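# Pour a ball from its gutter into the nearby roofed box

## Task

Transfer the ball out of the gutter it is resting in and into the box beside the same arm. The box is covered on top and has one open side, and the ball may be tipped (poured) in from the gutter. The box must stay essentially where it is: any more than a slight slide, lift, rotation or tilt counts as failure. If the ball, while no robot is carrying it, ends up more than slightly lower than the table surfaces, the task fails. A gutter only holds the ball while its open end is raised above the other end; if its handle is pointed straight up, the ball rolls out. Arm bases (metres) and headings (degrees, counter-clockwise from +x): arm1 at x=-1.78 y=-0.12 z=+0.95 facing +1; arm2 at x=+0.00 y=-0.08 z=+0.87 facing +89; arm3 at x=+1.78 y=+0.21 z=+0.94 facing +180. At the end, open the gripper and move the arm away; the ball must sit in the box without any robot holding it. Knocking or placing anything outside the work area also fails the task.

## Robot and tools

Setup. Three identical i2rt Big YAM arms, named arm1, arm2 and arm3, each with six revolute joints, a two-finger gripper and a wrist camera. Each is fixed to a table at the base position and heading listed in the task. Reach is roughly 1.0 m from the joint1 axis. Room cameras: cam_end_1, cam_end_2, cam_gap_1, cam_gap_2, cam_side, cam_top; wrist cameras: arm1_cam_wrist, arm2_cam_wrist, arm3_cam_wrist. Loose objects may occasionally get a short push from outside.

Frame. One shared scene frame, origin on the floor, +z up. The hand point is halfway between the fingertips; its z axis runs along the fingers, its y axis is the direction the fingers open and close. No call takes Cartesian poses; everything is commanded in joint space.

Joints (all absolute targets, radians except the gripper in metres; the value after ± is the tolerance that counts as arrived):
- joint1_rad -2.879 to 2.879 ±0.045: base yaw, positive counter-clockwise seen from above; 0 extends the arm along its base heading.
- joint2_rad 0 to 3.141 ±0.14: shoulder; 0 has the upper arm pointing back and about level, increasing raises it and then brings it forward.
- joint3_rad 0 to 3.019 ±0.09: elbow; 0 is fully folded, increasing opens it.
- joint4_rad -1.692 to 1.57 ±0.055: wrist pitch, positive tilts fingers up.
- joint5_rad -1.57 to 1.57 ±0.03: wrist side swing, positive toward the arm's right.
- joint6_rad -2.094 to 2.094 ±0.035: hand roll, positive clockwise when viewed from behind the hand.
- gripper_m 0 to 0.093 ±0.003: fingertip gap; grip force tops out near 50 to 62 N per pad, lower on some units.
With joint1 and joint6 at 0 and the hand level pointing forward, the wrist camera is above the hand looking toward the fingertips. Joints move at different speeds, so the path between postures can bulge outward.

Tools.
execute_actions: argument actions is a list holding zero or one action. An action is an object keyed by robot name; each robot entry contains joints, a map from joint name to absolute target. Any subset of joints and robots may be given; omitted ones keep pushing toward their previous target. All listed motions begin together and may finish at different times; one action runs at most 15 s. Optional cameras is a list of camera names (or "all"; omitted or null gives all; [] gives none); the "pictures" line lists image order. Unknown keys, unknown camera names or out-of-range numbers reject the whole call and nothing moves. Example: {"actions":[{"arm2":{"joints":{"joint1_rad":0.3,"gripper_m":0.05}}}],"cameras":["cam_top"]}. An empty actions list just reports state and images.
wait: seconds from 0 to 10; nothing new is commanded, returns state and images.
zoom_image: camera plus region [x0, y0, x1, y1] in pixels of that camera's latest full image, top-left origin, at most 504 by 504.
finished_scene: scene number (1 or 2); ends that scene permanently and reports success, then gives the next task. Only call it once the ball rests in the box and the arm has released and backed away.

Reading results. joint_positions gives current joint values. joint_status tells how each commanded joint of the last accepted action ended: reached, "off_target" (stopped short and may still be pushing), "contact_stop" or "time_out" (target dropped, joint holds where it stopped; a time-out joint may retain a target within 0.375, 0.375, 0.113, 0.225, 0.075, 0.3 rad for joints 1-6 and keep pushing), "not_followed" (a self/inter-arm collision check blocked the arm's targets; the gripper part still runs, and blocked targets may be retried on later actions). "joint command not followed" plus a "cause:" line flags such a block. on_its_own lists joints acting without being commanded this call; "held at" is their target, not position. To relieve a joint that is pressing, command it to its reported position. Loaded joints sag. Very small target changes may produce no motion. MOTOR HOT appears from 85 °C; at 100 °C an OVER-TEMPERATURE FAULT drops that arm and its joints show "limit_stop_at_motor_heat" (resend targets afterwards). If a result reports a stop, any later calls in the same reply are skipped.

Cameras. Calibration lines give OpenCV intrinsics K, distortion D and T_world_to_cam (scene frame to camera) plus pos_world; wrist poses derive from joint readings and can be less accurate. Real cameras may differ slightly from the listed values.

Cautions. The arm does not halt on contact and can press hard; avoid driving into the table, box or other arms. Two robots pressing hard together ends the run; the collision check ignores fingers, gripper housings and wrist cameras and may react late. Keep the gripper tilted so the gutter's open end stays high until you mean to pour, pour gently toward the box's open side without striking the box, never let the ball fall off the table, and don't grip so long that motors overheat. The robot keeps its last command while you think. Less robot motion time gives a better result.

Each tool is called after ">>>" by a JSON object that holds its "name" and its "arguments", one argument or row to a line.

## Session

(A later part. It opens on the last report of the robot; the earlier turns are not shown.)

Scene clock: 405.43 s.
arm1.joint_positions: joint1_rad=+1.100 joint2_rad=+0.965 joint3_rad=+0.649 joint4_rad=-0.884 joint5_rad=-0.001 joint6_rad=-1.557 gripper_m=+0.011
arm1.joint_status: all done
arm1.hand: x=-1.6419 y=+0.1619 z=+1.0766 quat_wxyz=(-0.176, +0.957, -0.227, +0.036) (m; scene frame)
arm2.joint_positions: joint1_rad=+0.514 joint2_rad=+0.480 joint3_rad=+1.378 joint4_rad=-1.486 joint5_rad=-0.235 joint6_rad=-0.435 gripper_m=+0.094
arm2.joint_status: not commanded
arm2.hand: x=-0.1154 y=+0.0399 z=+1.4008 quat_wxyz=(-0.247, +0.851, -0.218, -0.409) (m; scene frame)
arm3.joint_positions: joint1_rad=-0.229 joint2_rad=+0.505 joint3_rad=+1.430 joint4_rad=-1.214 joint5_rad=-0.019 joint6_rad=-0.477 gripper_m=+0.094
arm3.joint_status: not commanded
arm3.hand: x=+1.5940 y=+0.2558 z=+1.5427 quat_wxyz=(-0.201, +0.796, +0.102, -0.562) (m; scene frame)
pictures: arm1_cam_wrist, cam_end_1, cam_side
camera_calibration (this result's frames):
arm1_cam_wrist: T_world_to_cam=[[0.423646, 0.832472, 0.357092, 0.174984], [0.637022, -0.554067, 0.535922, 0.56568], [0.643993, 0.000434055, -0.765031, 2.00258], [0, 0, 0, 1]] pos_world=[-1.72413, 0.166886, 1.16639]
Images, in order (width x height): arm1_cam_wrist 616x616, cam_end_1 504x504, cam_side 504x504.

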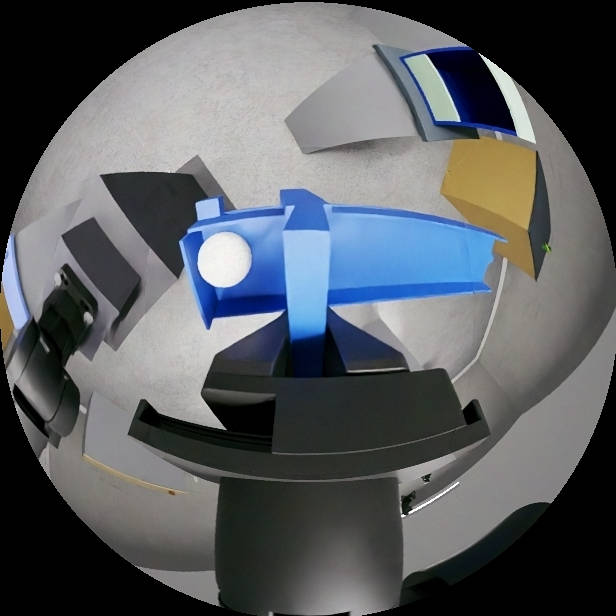

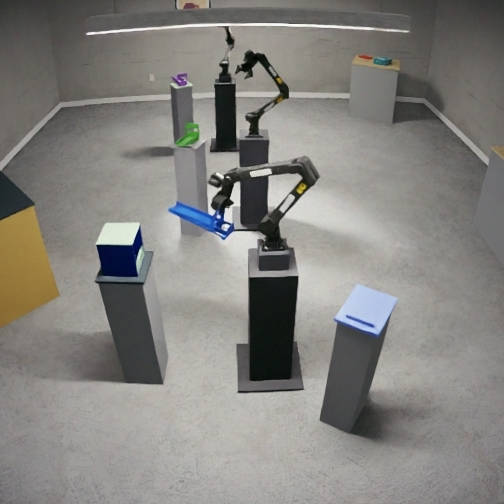

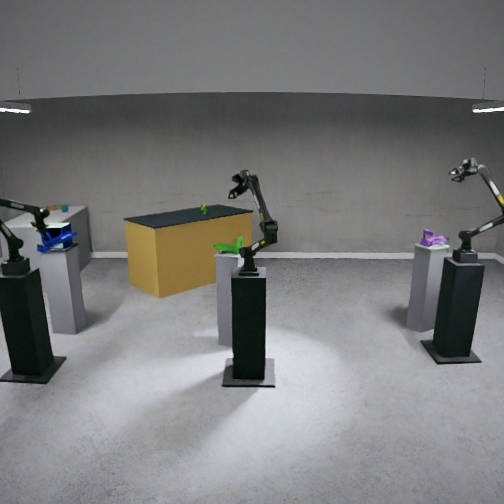

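>>> {"name": "zoom_image", "arguments": {
  "camera": "arm1_cam_wrist",
  "region": [360, 30, 560, 160]
}}

Region (360, 30, 560, 160) of arm1_cam_wrist's 616x616 image, scaled by 2.520, with more detail than that image has; it fills the top 328 rows of this view, and the rest is white.

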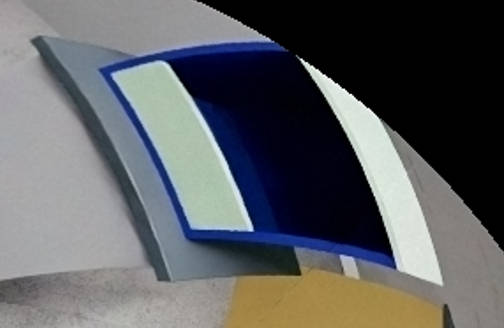

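>>> {"name": "execute_actions", "arguments": {
  "actions": [
    {"arm1":{"joints":{"joint1_rad":1.2,"joint3_rad":0.86}}}
  ],
  "cameras": ["arm1_cam_wrist", "cam_end_1"]
}}

Scene clock: 461.90 s.
arm1.joint_positions: joint1_rad=+1.202 joint2_rad=+0.965 joint3_rad=+0.816 joint4_rad=-0.881 joint5_rad=+0.000 joint6_rad=-1.558 gripper_m=+0.011
arm1.joint_status: all done
arm1.hand: x=-1.6529 y=+0.2241 z=+1.1568 quat_wxyz=(-0.259, +0.949, -0.174, +0.041) (m; scene frame)
arm2.joint_positions: joint1_rad=+0.514 joint2_rad=+0.480 joint3_rad=+1.378 joint4_rad=-1.486 joint5_rad=-0.235 joint6_rad=-0.435 gripper_m=+0.094
arm2.joint_status: not commanded
arm2.hand: x=-0.1154 y=+0.0399 z=+1.4008 quat_wxyz=(-0.247, +0.851, -0.218, -0.409) (m; scene frame)
arm3.joint_positions: joint1_rad=-0.229 joint2_rad=+0.505 joint3_rad=+1.430 joint4_rad=-1.214 joint5_rad=-0.019 joint6_rad=-0.477 gripper_m=+0.094
arm3.joint_status: not commanded
arm3.hand: x=+1.5940 y=+0.2558 z=+1.5427 quat_wxyz=(-0.201, +0.796, +0.102, -0.562) (m; scene frame)
pictures: arm1_cam_wrist, cam_end_1
camera_calibration (this result's frames):
arm1_cam_wrist: T_world_to_cam=[[0.311544, 0.801468, 0.510479, -0.256536], [0.6601, -0.568972, 0.490447, 0.658302], [0.683526, 0.184171, -0.70631, 2.02726], [0, 0, 0, 1]] pos_world=[-1.74031, 0.206797, 1.23997]
Images, in order (width x height): arm1_cam_wrist 616x616, cam_end_1 504x504.

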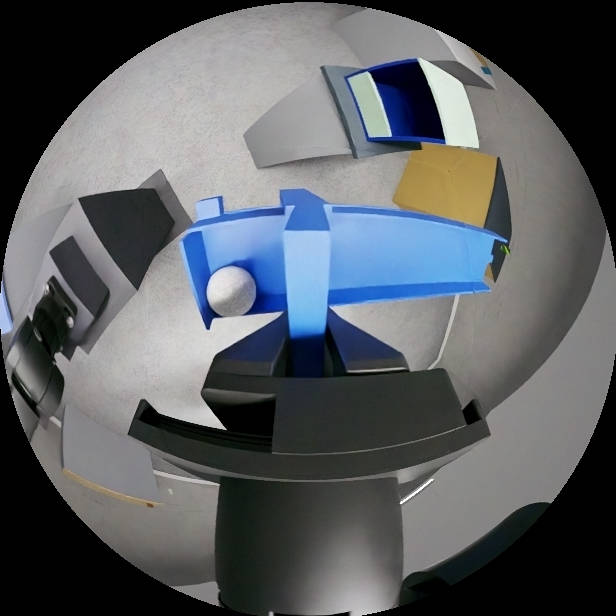

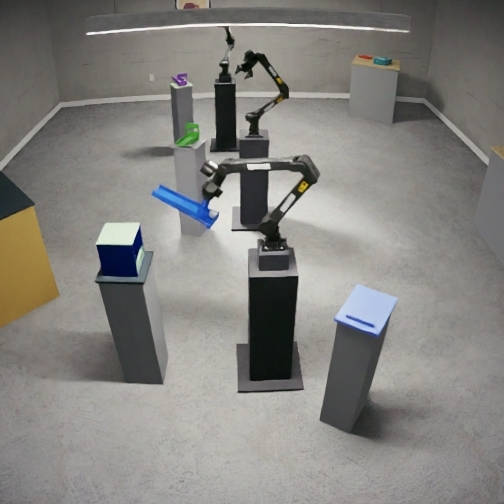

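>>> {"name": "zoom_image", "arguments": {
  "camera": "arm1_cam_wrist",
  "region": [310, 40, 500, 170]
}}

Region (310, 40, 500, 170) of arm1_cam_wrist's 616x616 image, scaled by 2.653, with more detail than that image has; it fills the top 345 rows of this view, and the rest is white.

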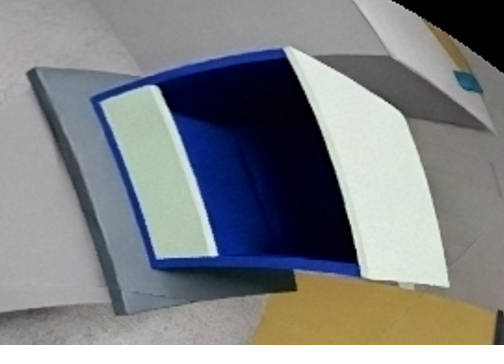

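>>> {"name": "zoom_image", "arguments": {
  "camera": "cam_end_1",
  "region": [80, 160, 240, 300]
}}

Region (80, 160, 240, 300) of cam_end_1's 504x504 image, scaled by 3.150, with more detail than that image has; it fills the top 441 rows of this view, and the rest is white.

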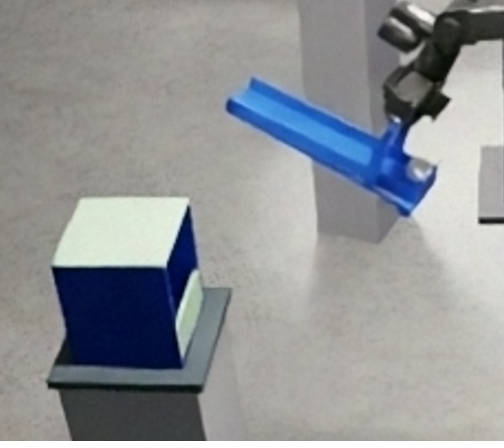

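>>> {"name": "execute_actions", "arguments": {
  "actions": [
    {"arm1":{"joints":{"joint2_rad":1.195,"joint3_rad":0.83,"joint4_rad":-0.95,"joint6_rad":-1.575}}}
  ],
  "cameras": ["arm1_cam_wrist", "cam_end_1"]
}}

Scene clock: 571.07 s.
arm1.joint_positions: joint1_rad=+1.202 joint2_rad=+1.209 joint3_rad=+0.813 joint4_rad=-0.947 joint5_rad=+0.000 joint6_rad=-1.559 gripper_m=+0.011
arm1.joint_status: all done
arm1.hand: x=-1.6561 y=+0.2167 z=+1.0656 quat_wxyz=(-0.108, +0.978, -0.178, +0.016) (m; scene frame)
arm2.joint_positions: joint1_rad=+0.514 joint2_rad=+0.480 joint3_rad=+1.378 joint4_rad=-1.486 joint5_rad=-0.235 joint6_rad=-0.435 gripper_m=+0.094
arm2.joint_status: not commanded
arm2.hand: x=-0.1154 y=+0.0399 z=+1.4008 quat_wxyz=(-0.247, +0.851, -0.218, -0.409) (m; scene frame)
arm3.joint_positions: joint1_rad=-0.229 joint2_rad=+0.505 joint3_rad=+1.430 joint4_rad=-1.214 joint5_rad=-0.019 joint6_rad=-0.477 gripper_m=+0.094
arm3.joint_status: not commanded
arm3.hand: x=+1.5940 y=+0.2558 z=+1.5427 quat_wxyz=(-0.201, +0.796, +0.102, -0.562) (m; scene frame)
pictures: arm1_cam_wrist, cam_end_1
camera_calibration (this result's frames):
arm1_cam_wrist: T_world_to_cam=[[0.348084, 0.91109, 0.220798, 0.142388], [0.718038, -0.410534, 0.562035, 0.686271], [0.60271, -0.0370942, -0.797098, 1.97724], [0, 0, 0, 1]] pos_world=[-1.73403, 0.225353, 1.1589]
Images, in order (width x height): arm1_cam_wrist 616x616, cam_end_1 504x504.

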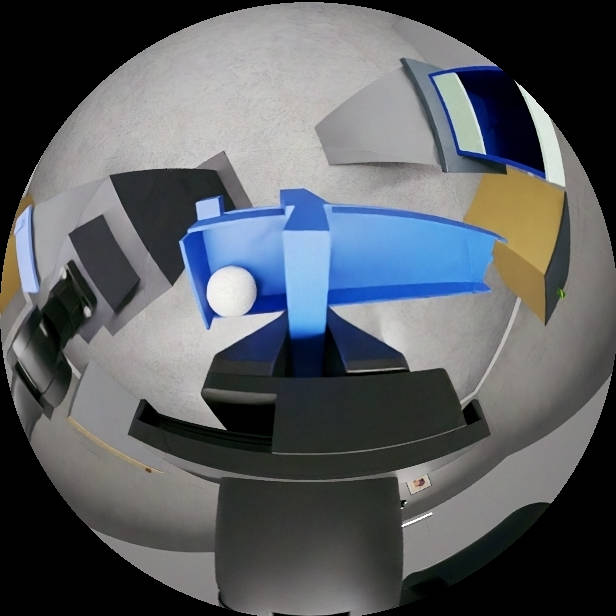

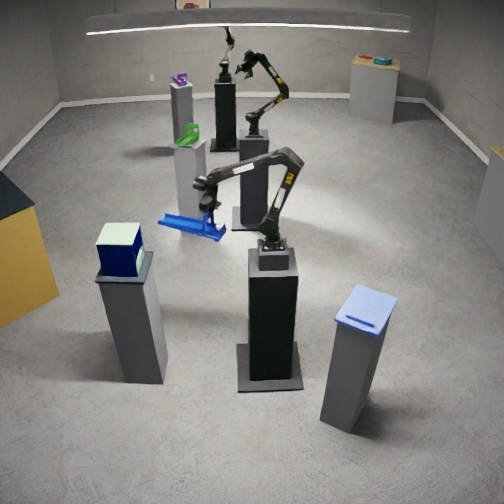

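>>> {"name": "execute_actions", "arguments": {
  "actions": [
    {"arm1":{"joints":{"joint1_rad":1.6}}}
  ],
  "cameras": ["arm1_cam_wrist", "cam_end_1", "cam_side", "cam_top"]
}}

Scene clock: 577.60 s.
arm1.joint_positions: joint1_rad=+1.605 joint2_rad=+1.209 joint3_rad=+0.813 joint4_rad=-0.947 joint5_rad=-0.001 joint6_rad=-1.562 gripper_m=+0.011
arm1.joint_status: all done
arm1.hand: x=-1.7982 y=+0.2379 z=+1.0666 quat_wxyz=(-0.110, +0.994, +0.022, -0.008) (m; scene frame)
arm2.joint_positions: joint1_rad=+0.514 joint2_rad=+0.480 joint3_rad=+1.378 joint4_rad=-1.486 joint5_rad=-0.235 joint6_rad=-0.435 gripper_m=+0.094
arm2.joint_status: not commanded
arm2.hand: x=-0.1154 y=+0.0399 z=+1.4008 quat_wxyz=(-0.247, +0.851, -0.218, -0.409) (m; scene frame)
arm3.joint_positions: joint1_rad=-0.229 joint2_rad=+0.505 joint3_rad=+1.430 joint4_rad=-1.214 joint5_rad=-0.019 joint6_rad=-0.477 gripper_m=+0.094
arm3.joint_status: not commanded
arm3.hand: x=+1.5940 y=+0.2558 z=+1.5427 quat_wxyz=(-0.201, +0.796, +0.102, -0.562) (m; scene frame)
pictures: arm1_cam_wrist, cam_end_1, cam_side, cam_top
camera_calibration (this result's frames):
arm1_cam_wrist: T_world_to_cam=[[-0.0381167, 0.973962, 0.223486, -0.539966], [0.823671, -0.0960065, 0.558881, 0.914931], [0.565785, 0.205382, -0.798565, 1.94195], [0, 0, 0, 1]] pos_world=[-1.87291, 0.214903, 1.16011]
Images, in order (width x height): arm1_cam_wrist 616x616, cam_end_1 504x504, cam_side 504x504, cam_top 504x504.

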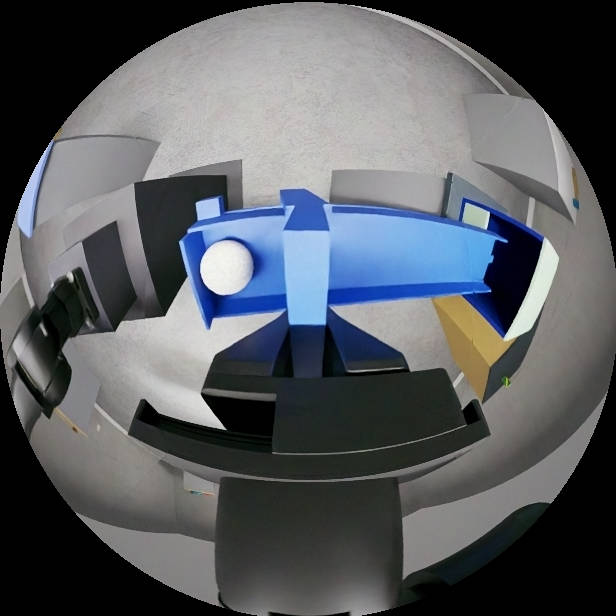

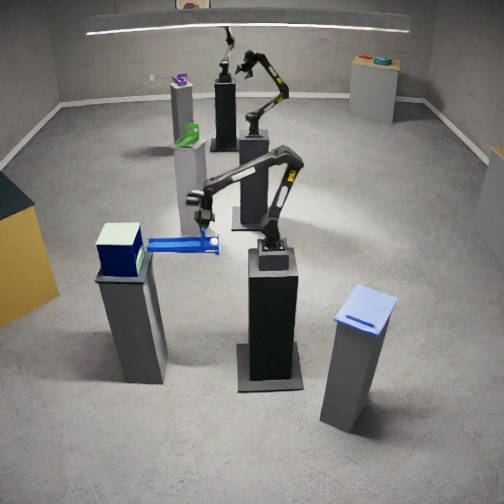

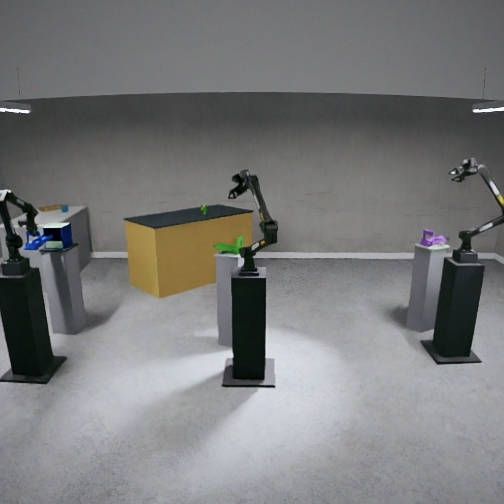

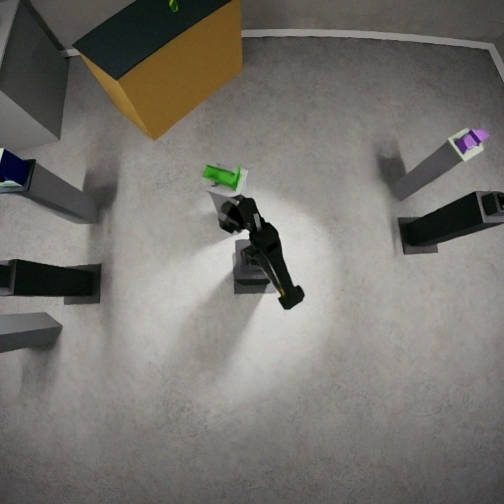

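>>> {"name": "zoom_image", "arguments": {
  "camera": "arm1_cam_wrist",
  "region": [420, 150, 600, 360]
}}

>>> {"name": "zoom_image", "arguments": {
  "camera": "cam_end_1",
  "region": [85, 190, 235, 300]
}}

Region (420, 150, 600, 360) of arm1_cam_wrist's 616x616 image, scaled by 2.400, with more detail than that image has; it fills the left 432 columns of this view, and the rest is white.

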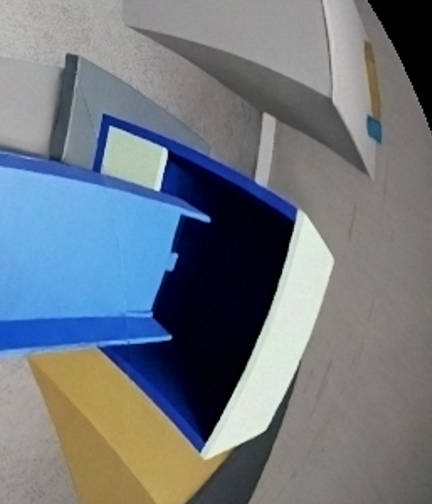

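Region (85, 190, 235, 300) of cam_end_1's 504x504 image, scaled by 3.360, with more detail than that image has; it fills the top 370 rows of this view, and the rest is white.

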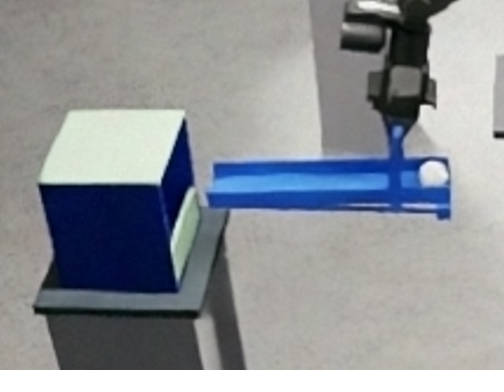

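>>> {"name": "execute_actions", "arguments": {
  "actions": [
    {"arm1":{"joints":{"joint1_rad":1.575,"joint2_rad":1.32,"joint3_rad":0.965}}}
  ],
  "cameras": ["arm1_cam_wrist", "cam_end_1"]
}}

Scene clock: 614.70 s.
arm1.joint_positions: joint1_rad=+1.579 joint2_rad=+1.323 joint3_rad=+0.909 joint4_rad=-0.950 joint5_rad=-0.001 joint6_rad=-1.562 gripper_m=+0.011
arm1.joint_status: all done
arm1.hand: x=-1.7900 y=+0.2740 z=+1.0647 quat_wxyz=(-0.100, +0.995, +0.010, -0.006) (m; scene frame)
arm2.joint_positions: joint1_rad=+0.514 joint2_rad=+0.480 joint3_rad=+1.378 joint4_rad=-1.486 joint5_rad=-0.235 joint6_rad=-0.435 gripper_m=+0.094
arm2.joint_status: not commanded
arm2.hand: x=-0.1154 y=+0.0399 z=+1.4008 quat_wxyz=(-0.247, +0.851, -0.218, -0.409) (m; scene frame)
arm3.joint_positions: joint1_rad=-0.229 joint2_rad=+0.505 joint3_rad=+1.430 joint4_rad=-1.214 joint5_rad=-0.019 joint6_rad=-0.477 gripper_m=+0.094
arm3.joint_status: not commanded
arm3.hand: x=+1.5940 y=+0.2558 z=+1.5427 quat_wxyz=(-0.201, +0.796, +0.102, -0.562) (m; scene frame)
pictures: arm1_cam_wrist, cam_end_1
camera_calibration (this result's frames):
arm1_cam_wrist: T_world_to_cam=[[-0.0139279, 0.979045, 0.203167, -0.510785], [0.82032, -0.104992, 0.562184, 0.905645], [0.571734, 0.174492, -0.801668, 1.95082], [0, 0, 0, 1]] pos_world=[-1.86538, 0.254764, 1.15854]
Images, in order (width x height): arm1_cam_wrist 616x616, cam_end_1 504x504.

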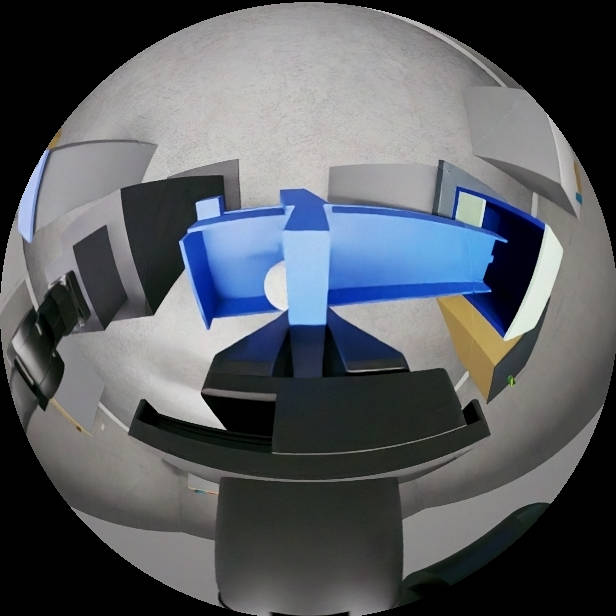

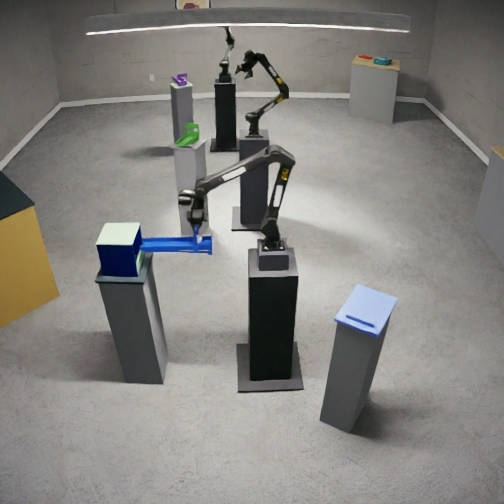

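>>> {"name": "execute_actions", "arguments": {
  "actions": [],
  "cameras": ["arm1_cam_wrist", "cam_end_1"]
}}

Scene clock: 621.63 s.
arm1.joint_positions: joint1_rad=+1.579 joint2_rad=+1.323 joint3_rad=+0.909 joint4_rad=-0.950 joint5_rad=-0.001 joint6_rad=-1.562 gripper_m=+0.011
arm1.joint_status: all done
arm1.hand: x=-1.7900 y=+0.2740 z=+1.0647 quat_wxyz=(-0.100, +0.995, +0.010, -0.006) (m; scene frame)
arm2.joint_positions: joint1_rad=+0.514 joint2_rad=+0.480 joint3_rad=+1.378 joint4_rad=-1.486 joint5_rad=-0.235 joint6_rad=-0.435 gripper_m=+0.094
arm2.joint_status: not commanded
arm2.hand: x=-0.1154 y=+0.0399 z=+1.4008 quat_wxyz=(-0.247, +0.851, -0.218, -0.409) (m; scene frame)
arm3.joint_positions: joint1_rad=-0.229 joint2_rad=+0.505 joint3_rad=+1.430 joint4_rad=-1.214 joint5_rad=-0.019 joint6_rad=-0.477 gripper_m=+0.094
arm3.joint_status: not commanded
arm3.hand: x=+1.5940 y=+0.2558 z=+1.5427 quat_wxyz=(-0.201, +0.796, +0.102, -0.562) (m; scene frame)
pictures: arm1_cam_wrist, cam_end_1
camera_calibration (this result's frames):
arm1_cam_wrist: T_world_to_cam=[[-0.0139279, 0.979045, 0.203167, -0.510785], [0.82032, -0.104992, 0.562184, 0.905645], [0.571734, 0.174492, -0.801668, 1.95082], [0, 0, 0, 1]] pos_world=[-1.86538, 0.254764, 1.15854]
Images, in order (width x height): arm1_cam_wrist 616x616, cam_end_1 504x504.

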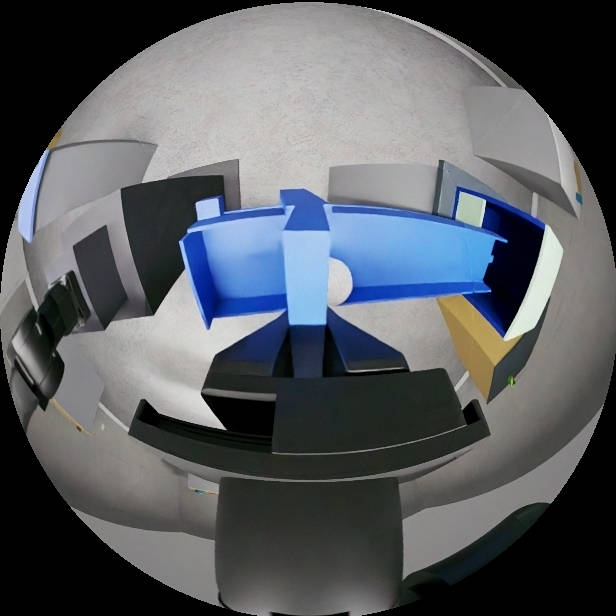

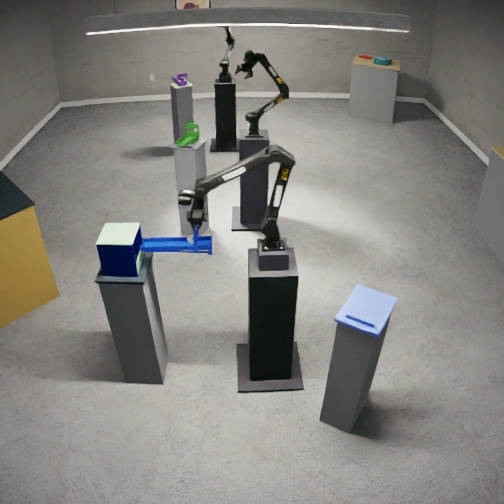

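>>> {"name": "execute_actions", "arguments": {
  "actions": [
    {"arm1":{"joints":{"joint2_rad":1.44,"joint3_rad":1.09}}}
  ],
  "cameras": ["arm1_cam_wrist", "cam_end_1"]
}}

Scene clock: 628.40 s.
arm1.joint_positions: joint1_rad=+1.579 joint2_rad=+1.439 joint3_rad=+1.037 joint4_rad=-0.952 joint5_rad=-0.001 joint6_rad=-1.562 gripper_m=+0.011
arm1.joint_status: all done
arm1.hand: x=-1.7914 y=+0.3229 z=+1.0696 quat_wxyz=(-0.105, +0.994, +0.009, -0.006) (m; scene frame)
arm2.joint_positions: joint1_rad=+0.514 joint2_rad=+0.480 joint3_rad=+1.378 joint4_rad=-1.486 joint5_rad=-0.235 joint6_rad=-0.435 gripper_m=+0.094
arm2.joint_status: not commanded
arm2.hand: x=-0.1154 y=+0.0399 z=+1.4008 quat_wxyz=(-0.247, +0.851, -0.218, -0.409) (m; scene frame)
arm3.joint_positions: joint1_rad=-0.229 joint2_rad=+0.505 joint3_rad=+1.430 joint4_rad=-1.214 joint5_rad=-0.019 joint6_rad=-0.477 gripper_m=+0.094
arm3.joint_status: not commanded
arm3.hand: x=+1.5940 y=+0.2558 z=+1.5427 quat_wxyz=(-0.201, +0.796, +0.102, -0.562) (m; scene frame)
pictures: arm1_cam_wrist, cam_end_1
camera_calibration (this result's frames):
arm1_cam_wrist: T_world_to_cam=[[-0.0137887, 0.976984, 0.212867, -0.569161], [0.820471, -0.110626, 0.560882, 0.912634], [0.571521, 0.182386, -0.800062, 1.94233], [0, 0, 0, 1]] pos_world=[-1.86672, 0.302769, 1.16326]
Images, in order (width x height): arm1_cam_wrist 616x616, cam_end_1 504x504.

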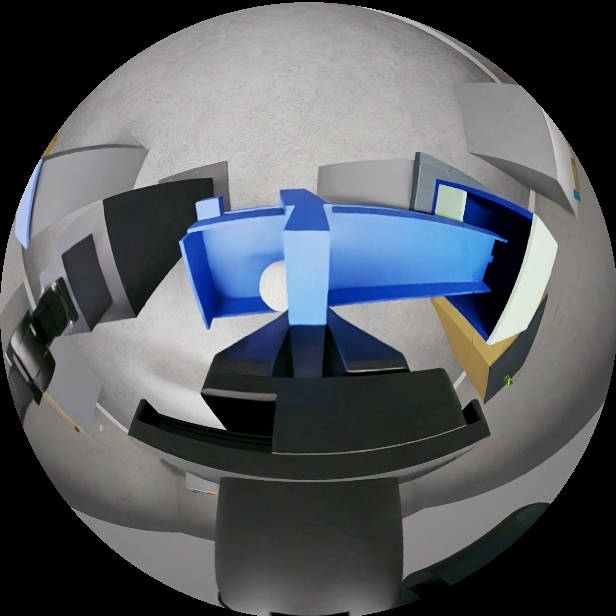

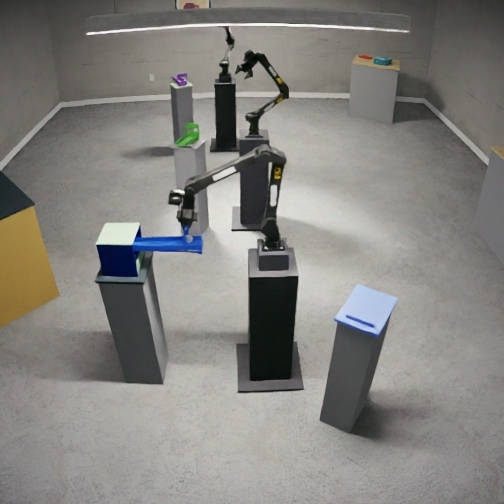

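>>> {"name": "zoom_image", "arguments": {
  "camera": "cam_end_1",
  "region": [85, 190, 235, 300]
}}

>>> {"name": "zoom_image", "arguments": {
  "camera": "arm1_cam_wrist",
  "region": [400, 150, 580, 360]
}}

Region (85, 190, 235, 300) of cam_end_1's 504x504 image, scaled by 3.360, with more detail than that image has; it fills the top 370 rows of this view, and the rest is white.

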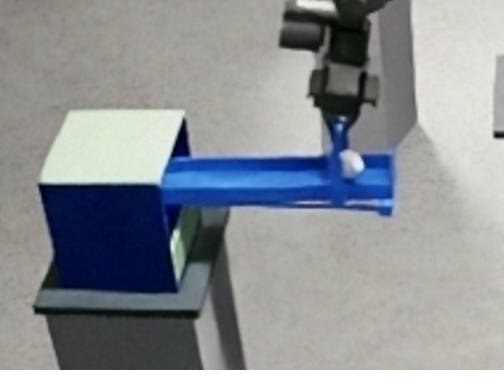

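Region (400, 150, 580, 360) of arm1_cam_wrist's 616x616 image, scaled by 2.400, with more detail than that image has; it fills the left 432 columns of this view, and the rest is white.

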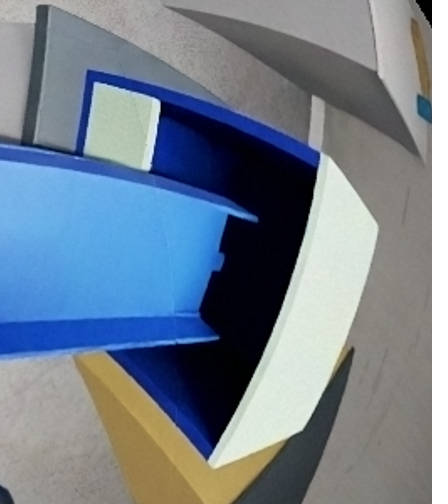

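>>> {"name": "execute_actions", "arguments": {
  "actions": [
    {"arm1":{"joints":{"joint4_rad":-1.03}}}
  ],
  "cameras": ["arm1_cam_wrist", "cam_end_1"]
}}

Scene clock: 652.57 s.
arm1.joint_positions: joint1_rad=+1.579 joint2_rad=+1.439 joint3_rad=+1.037 joint4_rad=-1.023 joint5_rad=-0.001 joint6_rad=-1.562 gripper_m=+0.011
arm1.joint_status: all done
arm1.hand: x=-1.7909 y=+0.3056 z=+1.0666 quat_wxyz=(-0.069, +0.998, +0.010, -0.006) (m; scene frame)
arm2.joint_positions: joint1_rad=+0.514 joint2_rad=+0.480 joint3_rad=+1.378 joint4_rad=-1.486 joint5_rad=-0.235 joint6_rad=-0.435 gripper_m=+0.094
arm2.joint_status: not commanded
arm2.hand: x=-0.1154 y=+0.0399 z=+1.4008 quat_wxyz=(-0.247, +0.851, -0.218, -0.409) (m; scene frame)
arm3.joint_positions: joint1_rad=-0.229 joint2_rad=+0.505 joint3_rad=+1.430 joint4_rad=-1.214 joint5_rad=-0.019 joint6_rad=-0.477 gripper_m=+0.094
arm3.joint_status: not commanded
arm3.hand: x=+1.5940 y=+0.2558 z=+1.5427 quat_wxyz=(-0.201, +0.796, +0.102, -0.562) (m; scene frame)
pictures: arm1_cam_wrist, cam_end_1
camera_calibration (this result's frames):
arm1_cam_wrist: T_world_to_cam=[[-0.0147317, 0.989657, 0.142694, -0.482356], [0.819368, -0.0698441, 0.568998, 0.88894], [0.573079, 0.125301, -0.809864, 1.97348], [0, 0, 0, 1]] pos_world=[-1.86643, 0.292176, 1.16127]
Images, in order (width x height): arm1_cam_wrist 616x616, cam_end_1 504x504.

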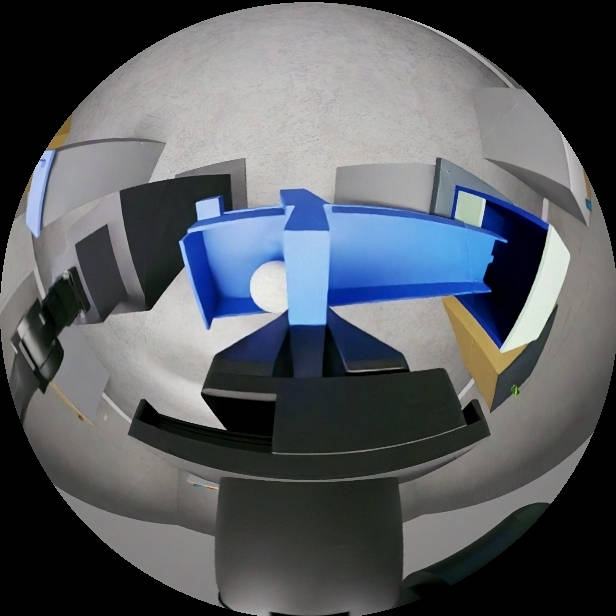

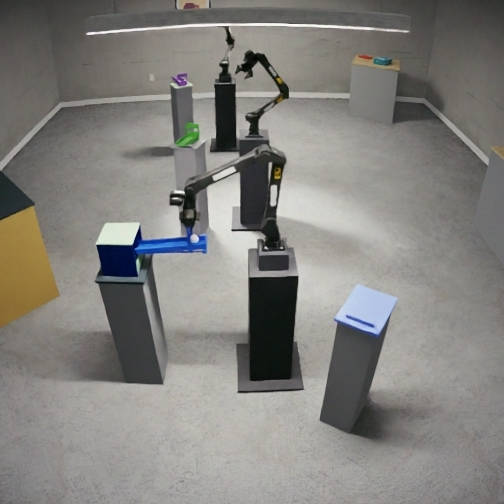

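>>> {"name": "execute_actions", "arguments": {
  "actions": [],
  "cameras": ["arm1_cam_wrist", "cam_end_1"]
}}

Scene clock: 658.47 s.
arm1.joint_positions: joint1_rad=+1.579 joint2_rad=+1.439 joint3_rad=+1.037 joint4_rad=-1.026 joint5_rad=-0.001 joint6_rad=-1.562 gripper_m=+0.011
arm1.joint_status: all done
arm1.hand: x=-1.7909 y=+0.3050 z=+1.0665 quat_wxyz=(-0.068, +0.998, +0.010, -0.006) (m; scene frame)
arm2.joint_positions: joint1_rad=+0.514 joint2_rad=+0.480 joint3_rad=+1.378 joint4_rad=-1.486 joint5_rad=-0.235 joint6_rad=-0.435 gripper_m=+0.094
arm2.joint_status: not commanded
arm2.hand: x=-0.1154 y=+0.0399 z=+1.4008 quat_wxyz=(-0.247, +0.851, -0.218, -0.409) (m; scene frame)
arm3.joint_positions: joint1_rad=-0.229 joint2_rad=+0.505 joint3_rad=+1.430 joint4_rad=-1.214 joint5_rad=-0.019 joint6_rad=-0.477 gripper_m=+0.094
arm3.joint_status: not commanded
arm3.hand: x=+1.5940 y=+0.2558 z=+1.5427 quat_wxyz=(-0.201, +0.796, +0.102, -0.562) (m; scene frame)
pictures: arm1_cam_wrist, cam_end_1
camera_calibration (this result's frames):
arm1_cam_wrist: T_world_to_cam=[[-0.0151458, 0.990028, 0.140055, -0.479739], [0.819322, -0.0680001, 0.569287, 0.887978], [0.573134, 0.123372, -0.810122, 1.97444], [0, 0, 0, 1]] pos_world=[-1.86642, 0.291748, 1.16121]
Images, in order (width x height): arm1_cam_wrist 616x616, cam_end_1 504x504.

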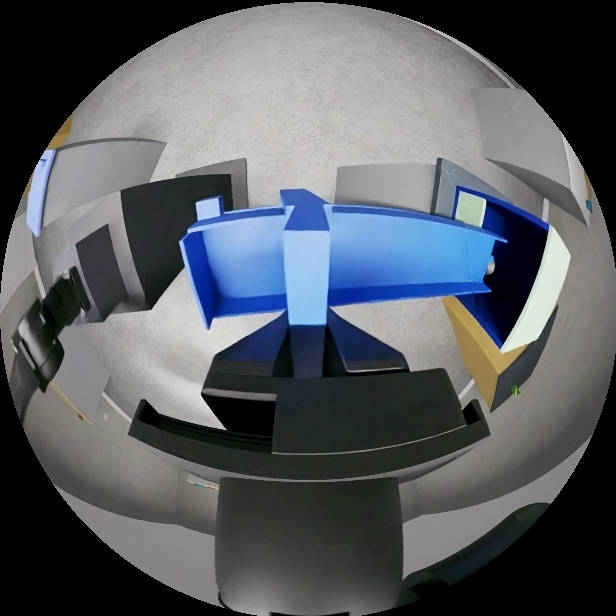

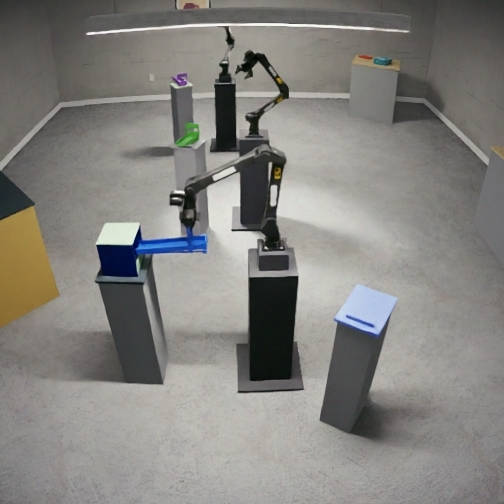

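>>> {"name": "zoom_image", "arguments": {
  "camera": "arm1_cam_wrist",
  "region": [430, 170, 590, 360]
}}

>>> {"name": "zoom_image", "arguments": {
  "camera": "cam_end_1",
  "region": [85, 190, 235, 300]
}}

Region (430, 170, 590, 360) of arm1_cam_wrist's 616x616 image, scaled by 2.653, with more detail than that image has; it fills the left 424 columns of this view, and the rest is white.

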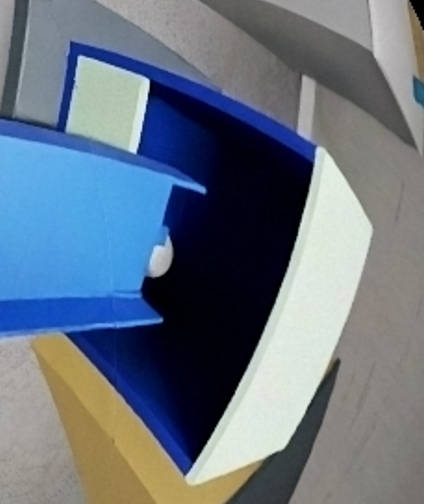

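Region (85, 190, 235, 300) of cam_end_1's 504x504 image, scaled by 3.360, with more detail than that image has; it fills the top 370 rows of this view, and the rest is white.

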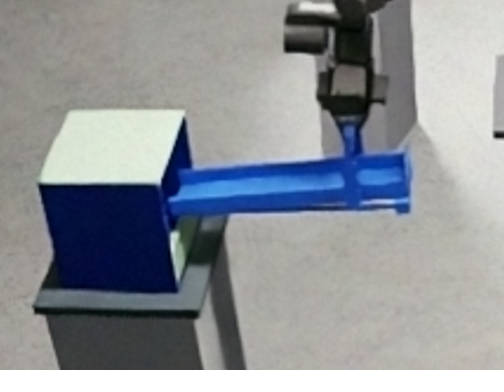

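>>> {"name": "execute_actions", "arguments": {
  "actions": [
    {"arm1":{"joints":{"joint2_rad":1.24,"joint3_rad":0.87,"joint4_rad":-0.97}}}
  ],
  "cameras": ["arm1_cam_wrist", "cam_end_1"]
}}

Scene clock: 674.00 s.
arm1.joint_positions: joint1_rad=+1.579 joint2_rad=+1.253 joint3_rad=+0.861 joint4_rad=-0.978 joint5_rad=-0.001 joint6_rad=-1.562 gripper_m=+0.011
arm1.joint_status: all done
arm1.hand: x=-1.7893 y=+0.2491 z=+1.0693 quat_wxyz=(-0.097, +0.995, +0.010, -0.006) (m; scene frame)
arm2.joint_positions: joint1_rad=+0.514 joint2_rad=+0.480 joint3_rad=+1.378 joint4_rad=-1.486 joint5_rad=-0.235 joint6_rad=-0.435 gripper_m=+0.094
arm2.joint_status: not commanded
arm2.hand: x=-0.1154 y=+0.0399 z=+1.4008 quat_wxyz=(-0.247, +0.851, -0.218, -0.409) (m; scene frame)
arm3.joint_positions: joint1_rad=-0.229 joint2_rad=+0.505 joint3_rad=+1.430 joint4_rad=-1.214 joint5_rad=-0.019 joint6_rad=-0.477 gripper_m=+0.094
arm3.joint_status: not commanded
arm3.hand: x=+1.5940 y=+0.2558 z=+1.5427 quat_wxyz=(-0.201, +0.796, +0.102, -0.562) (m; scene frame)
pictures: arm1_cam_wrist, cam_end_1
camera_calibration (this result's frames):
arm1_cam_wrist: T_world_to_cam=[[-0.0143989, 0.980334, 0.196819, -0.481714], [0.820218, -0.100998, 0.563065, 0.897743], [0.57187, 0.169542, -0.802633, 1.96088], [0, 0, 0, 1]] pos_world=[-1.86465, 0.23046, 1.16319]
Images, in order (width x height): arm1_cam_wrist 616x616, cam_end_1 504x504.

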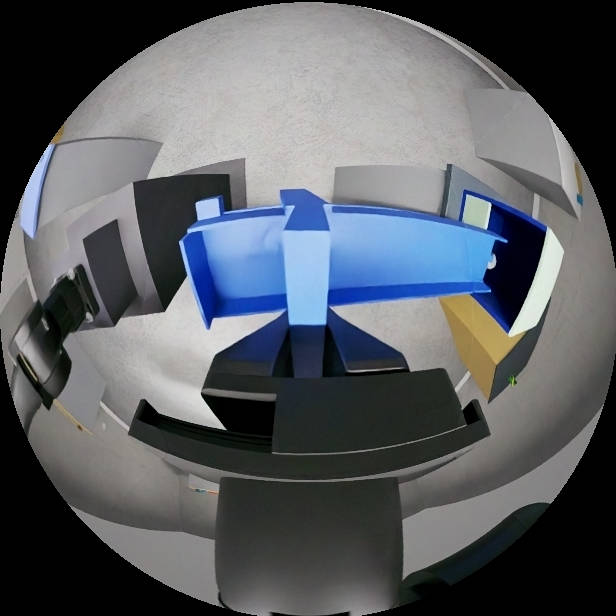

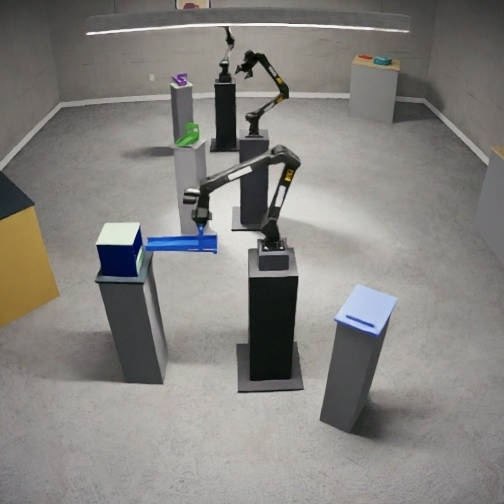

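>>> {"name": "zoom_image", "arguments": {
  "camera": "arm1_cam_wrist",
  "region": [430, 170, 590, 360]
}}

Region (430, 170, 590, 360) of arm1_cam_wrist's 616x616 image, scaled by 2.653, with more detail than that image has; it fills the left 424 columns of this view, and the rest is white.

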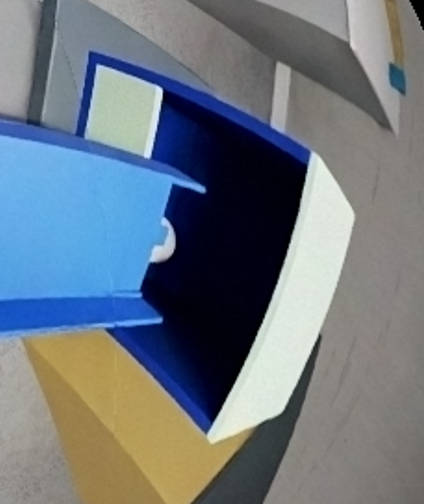

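>>> {"name": "execute_actions", "arguments": {
  "actions": [
    {"arm1":{"joints":{"joint1_rad":-2.171,"joint2_rad":1.14,"joint5_rad":0.171,"joint6_rad":0.01}}}
  ],
  "cameras": ["arm1_cam_wrist", "cam_end_1"]
}}

Scene clock: 708.17 s.
arm1.joint_positions: joint1_rad=-2.174 joint2_rad=+1.154 joint3_rad=+0.859 joint4_rad=-0.978 joint5_rad=+0.169 joint6_rad=-0.002 gripper_m=+0.011
arm1.joint_status: all done
arm1.hand: x=-2.0054 y=-0.4111 z=+1.1115 quat_wxyz=(+0.003, -0.872, -0.457, +0.175) (m; scene frame)
arm2.joint_positions: joint1_rad=+0.514 joint2_rad=+0.480 joint3_rad=+1.378 joint4_rad=-1.486 joint5_rad=-0.235 joint6_rad=-0.435 gripper_m=+0.094
arm2.joint_status: not commanded
arm2.hand: x=-0.1154 y=+0.0399 z=+1.4008 quat_wxyz=(-0.247, +0.851, -0.218, -0.409) (m; scene frame)
arm3.joint_positions: joint1_rad=-0.229 joint2_rad=+0.505 joint3_rad=+1.430 joint4_rad=-1.214 joint5_rad=-0.019 joint6_rad=-0.477 gripper_m=+0.094
arm3.joint_status: not commanded
arm3.hand: x=+1.5940 y=+0.2558 z=+1.5427 quat_wxyz=(-0.201, +0.796, +0.102, -0.562) (m; scene frame)
pictures: arm1_cam_wrist, cam_end_1
camera_calibration (this result's frames):
arm1_cam_wrist: T_world_to_cam=[[-0.792605, 0.586347, 0.167258, -1.5357], [0.607371, 0.735111, 0.301186, 1.19254], [0.0536462, 0.340309, -0.938782, 1.41256], [0, 0, 0, 1]] pos_world=[-2.0173, -0.456907, 1.22377]
Images, in order (width x height): arm1_cam_wrist 616x616, cam_end_1 504x504.

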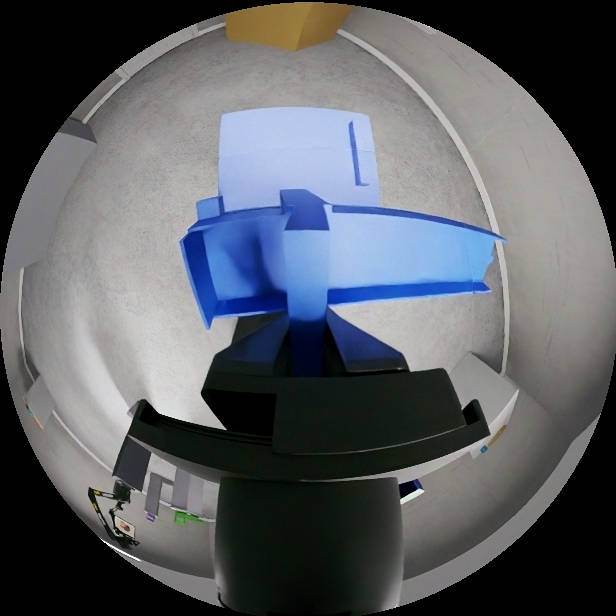

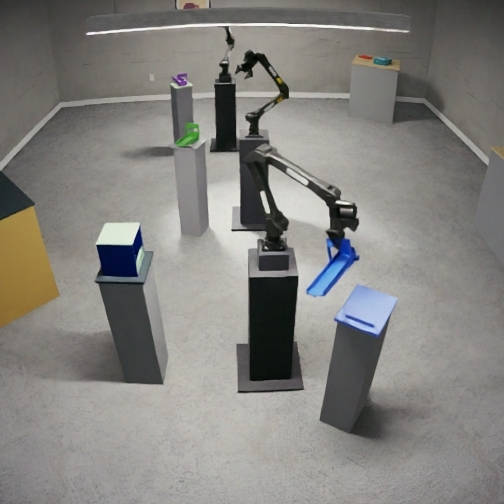

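>>> {"name": "execute_actions", "arguments": {
  "actions": [
    {"arm1":{"joints":{"joint2_rad":1.42,"joint3_rad":1.4,"joint4_rad":-1.15}}}
  ],
  "cameras": ["cam_end_1"]
}}

>>> {"name": "execute_actions", "arguments": {
  "actions": [
    {"arm1":{"joints":{"joint2_rad":1.875,"joint3_rad":1.52,"joint4_rad":-1.075}}}
  ],
  "cameras": ["arm1_cam_wrist", "cam_end_1"]
}}

Scene clock: 723.73 s.
arm1.joint_positions: joint1_rad=-2.174 joint2_rad=+1.433 joint3_rad=+1.356 joint4_rad=-1.146 joint5_rad=+0.168 joint6_rad=-0.002 gripper_m=+0.011
arm1.joint_status: all done
arm1.hand: x=-2.0780 y=-0.5219 z=+1.2089 quat_wxyz=(-0.010, -0.870, -0.453, +0.196) (m; scene frame)
arm2.joint_positions: joint1_rad=+0.514 joint2_rad=+0.480 joint3_rad=+1.378 joint4_rad=-1.486 joint5_rad=-0.235 joint6_rad=-0.435 gripper_m=+0.094
arm2.joint_status: not commanded
arm2.hand: x=-0.1154 y=+0.0399 z=+1.4008 quat_wxyz=(-0.247, +0.851, -0.218, -0.409) (m; scene frame)
arm3.joint_positions: joint1_rad=-0.229 joint2_rad=+0.505 joint3_rad=+1.430 joint4_rad=-1.214 joint5_rad=-0.019 joint6_rad=-0.477 gripper_m=+0.094
arm3.joint_status: not commanded
arm3.hand: x=+1.5940 y=+0.2558 z=+1.5427 quat_wxyz=(-0.201, +0.796, +0.102, -0.562) (m; scene frame)
pictures: cam_end_1
Images, in order (width x height): cam_end_1 504x504.

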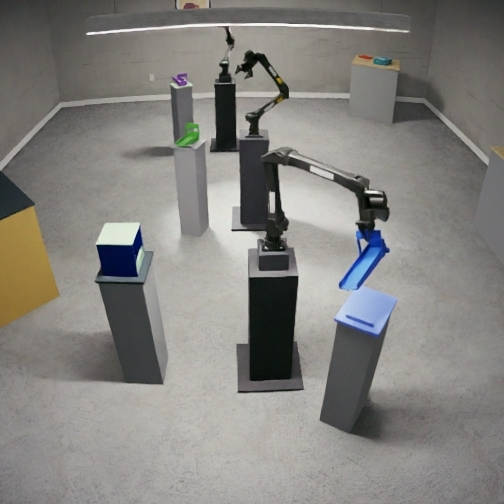

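Scene clock: 725.17 s.
arm1.joint_positions: joint1_rad=-2.174 joint2_rad=+1.912 joint3_rad=+1.491 joint4_rad=-1.079 joint5_rad=+0.168 joint6_rad=-0.002 gripper_m=+0.011
arm1.joint_status: all done
arm1.hand: x=-2.1220 y=-0.5880 z=+1.0190 quat_wxyz=(+0.056, -0.878, -0.470, +0.076) (m; scene frame)
arm2.joint_positions: joint1_rad=+0.514 joint2_rad=+0.480 joint3_rad=+1.378 joint4_rad=-1.486 joint5_rad=-0.235 joint6_rad=-0.435 gripper_m=+0.094
arm2.joint_status: not commanded
arm2.hand: x=-0.1154 y=+0.0399 z=+1.4008 quat_wxyz=(-0.247, +0.851, -0.218, -0.409) (m; scene frame)
arm3.joint_positions: joint1_rad=-0.229 joint2_rad=+0.505 joint3_rad=+1.430 joint4_rad=-1.214 joint5_rad=-0.019 joint6_rad=-0.477 gripper_m=+0.094
arm3.joint_status: not commanded
arm3.hand: x=+1.5940 y=+0.2558 z=+1.5427 quat_wxyz=(-0.201, +0.796, +0.102, -0.562) (m; scene frame)
pictures: arm1_cam_wrist, cam_end_1
camera_calibration (this result's frames):
arm1_cam_wrist: T_world_to_cam=[[-0.813516, 0.555054, 0.173514, -1.57807], [0.557064, 0.658121, 0.506514, 1.05997], [0.16695, 0.508716, -0.844592, 1.63568], [0, 0, 0, 1]] pos_world=[-2.14734, -0.653769, 1.11841]
Images, in order (width x height): arm1_cam_wrist 616x616, cam_end_1 504x504.

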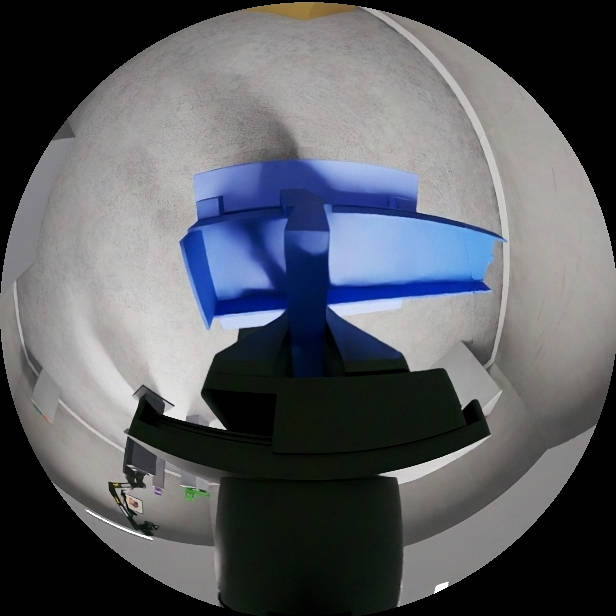

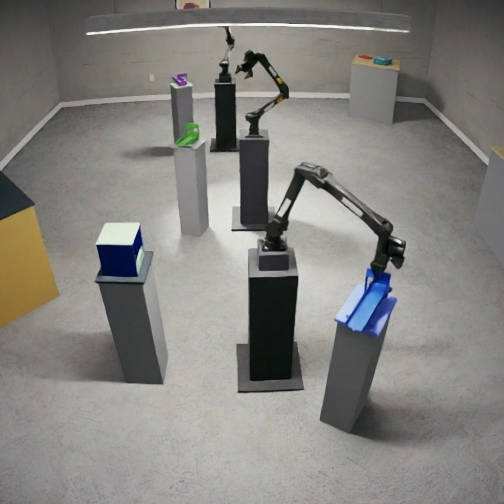

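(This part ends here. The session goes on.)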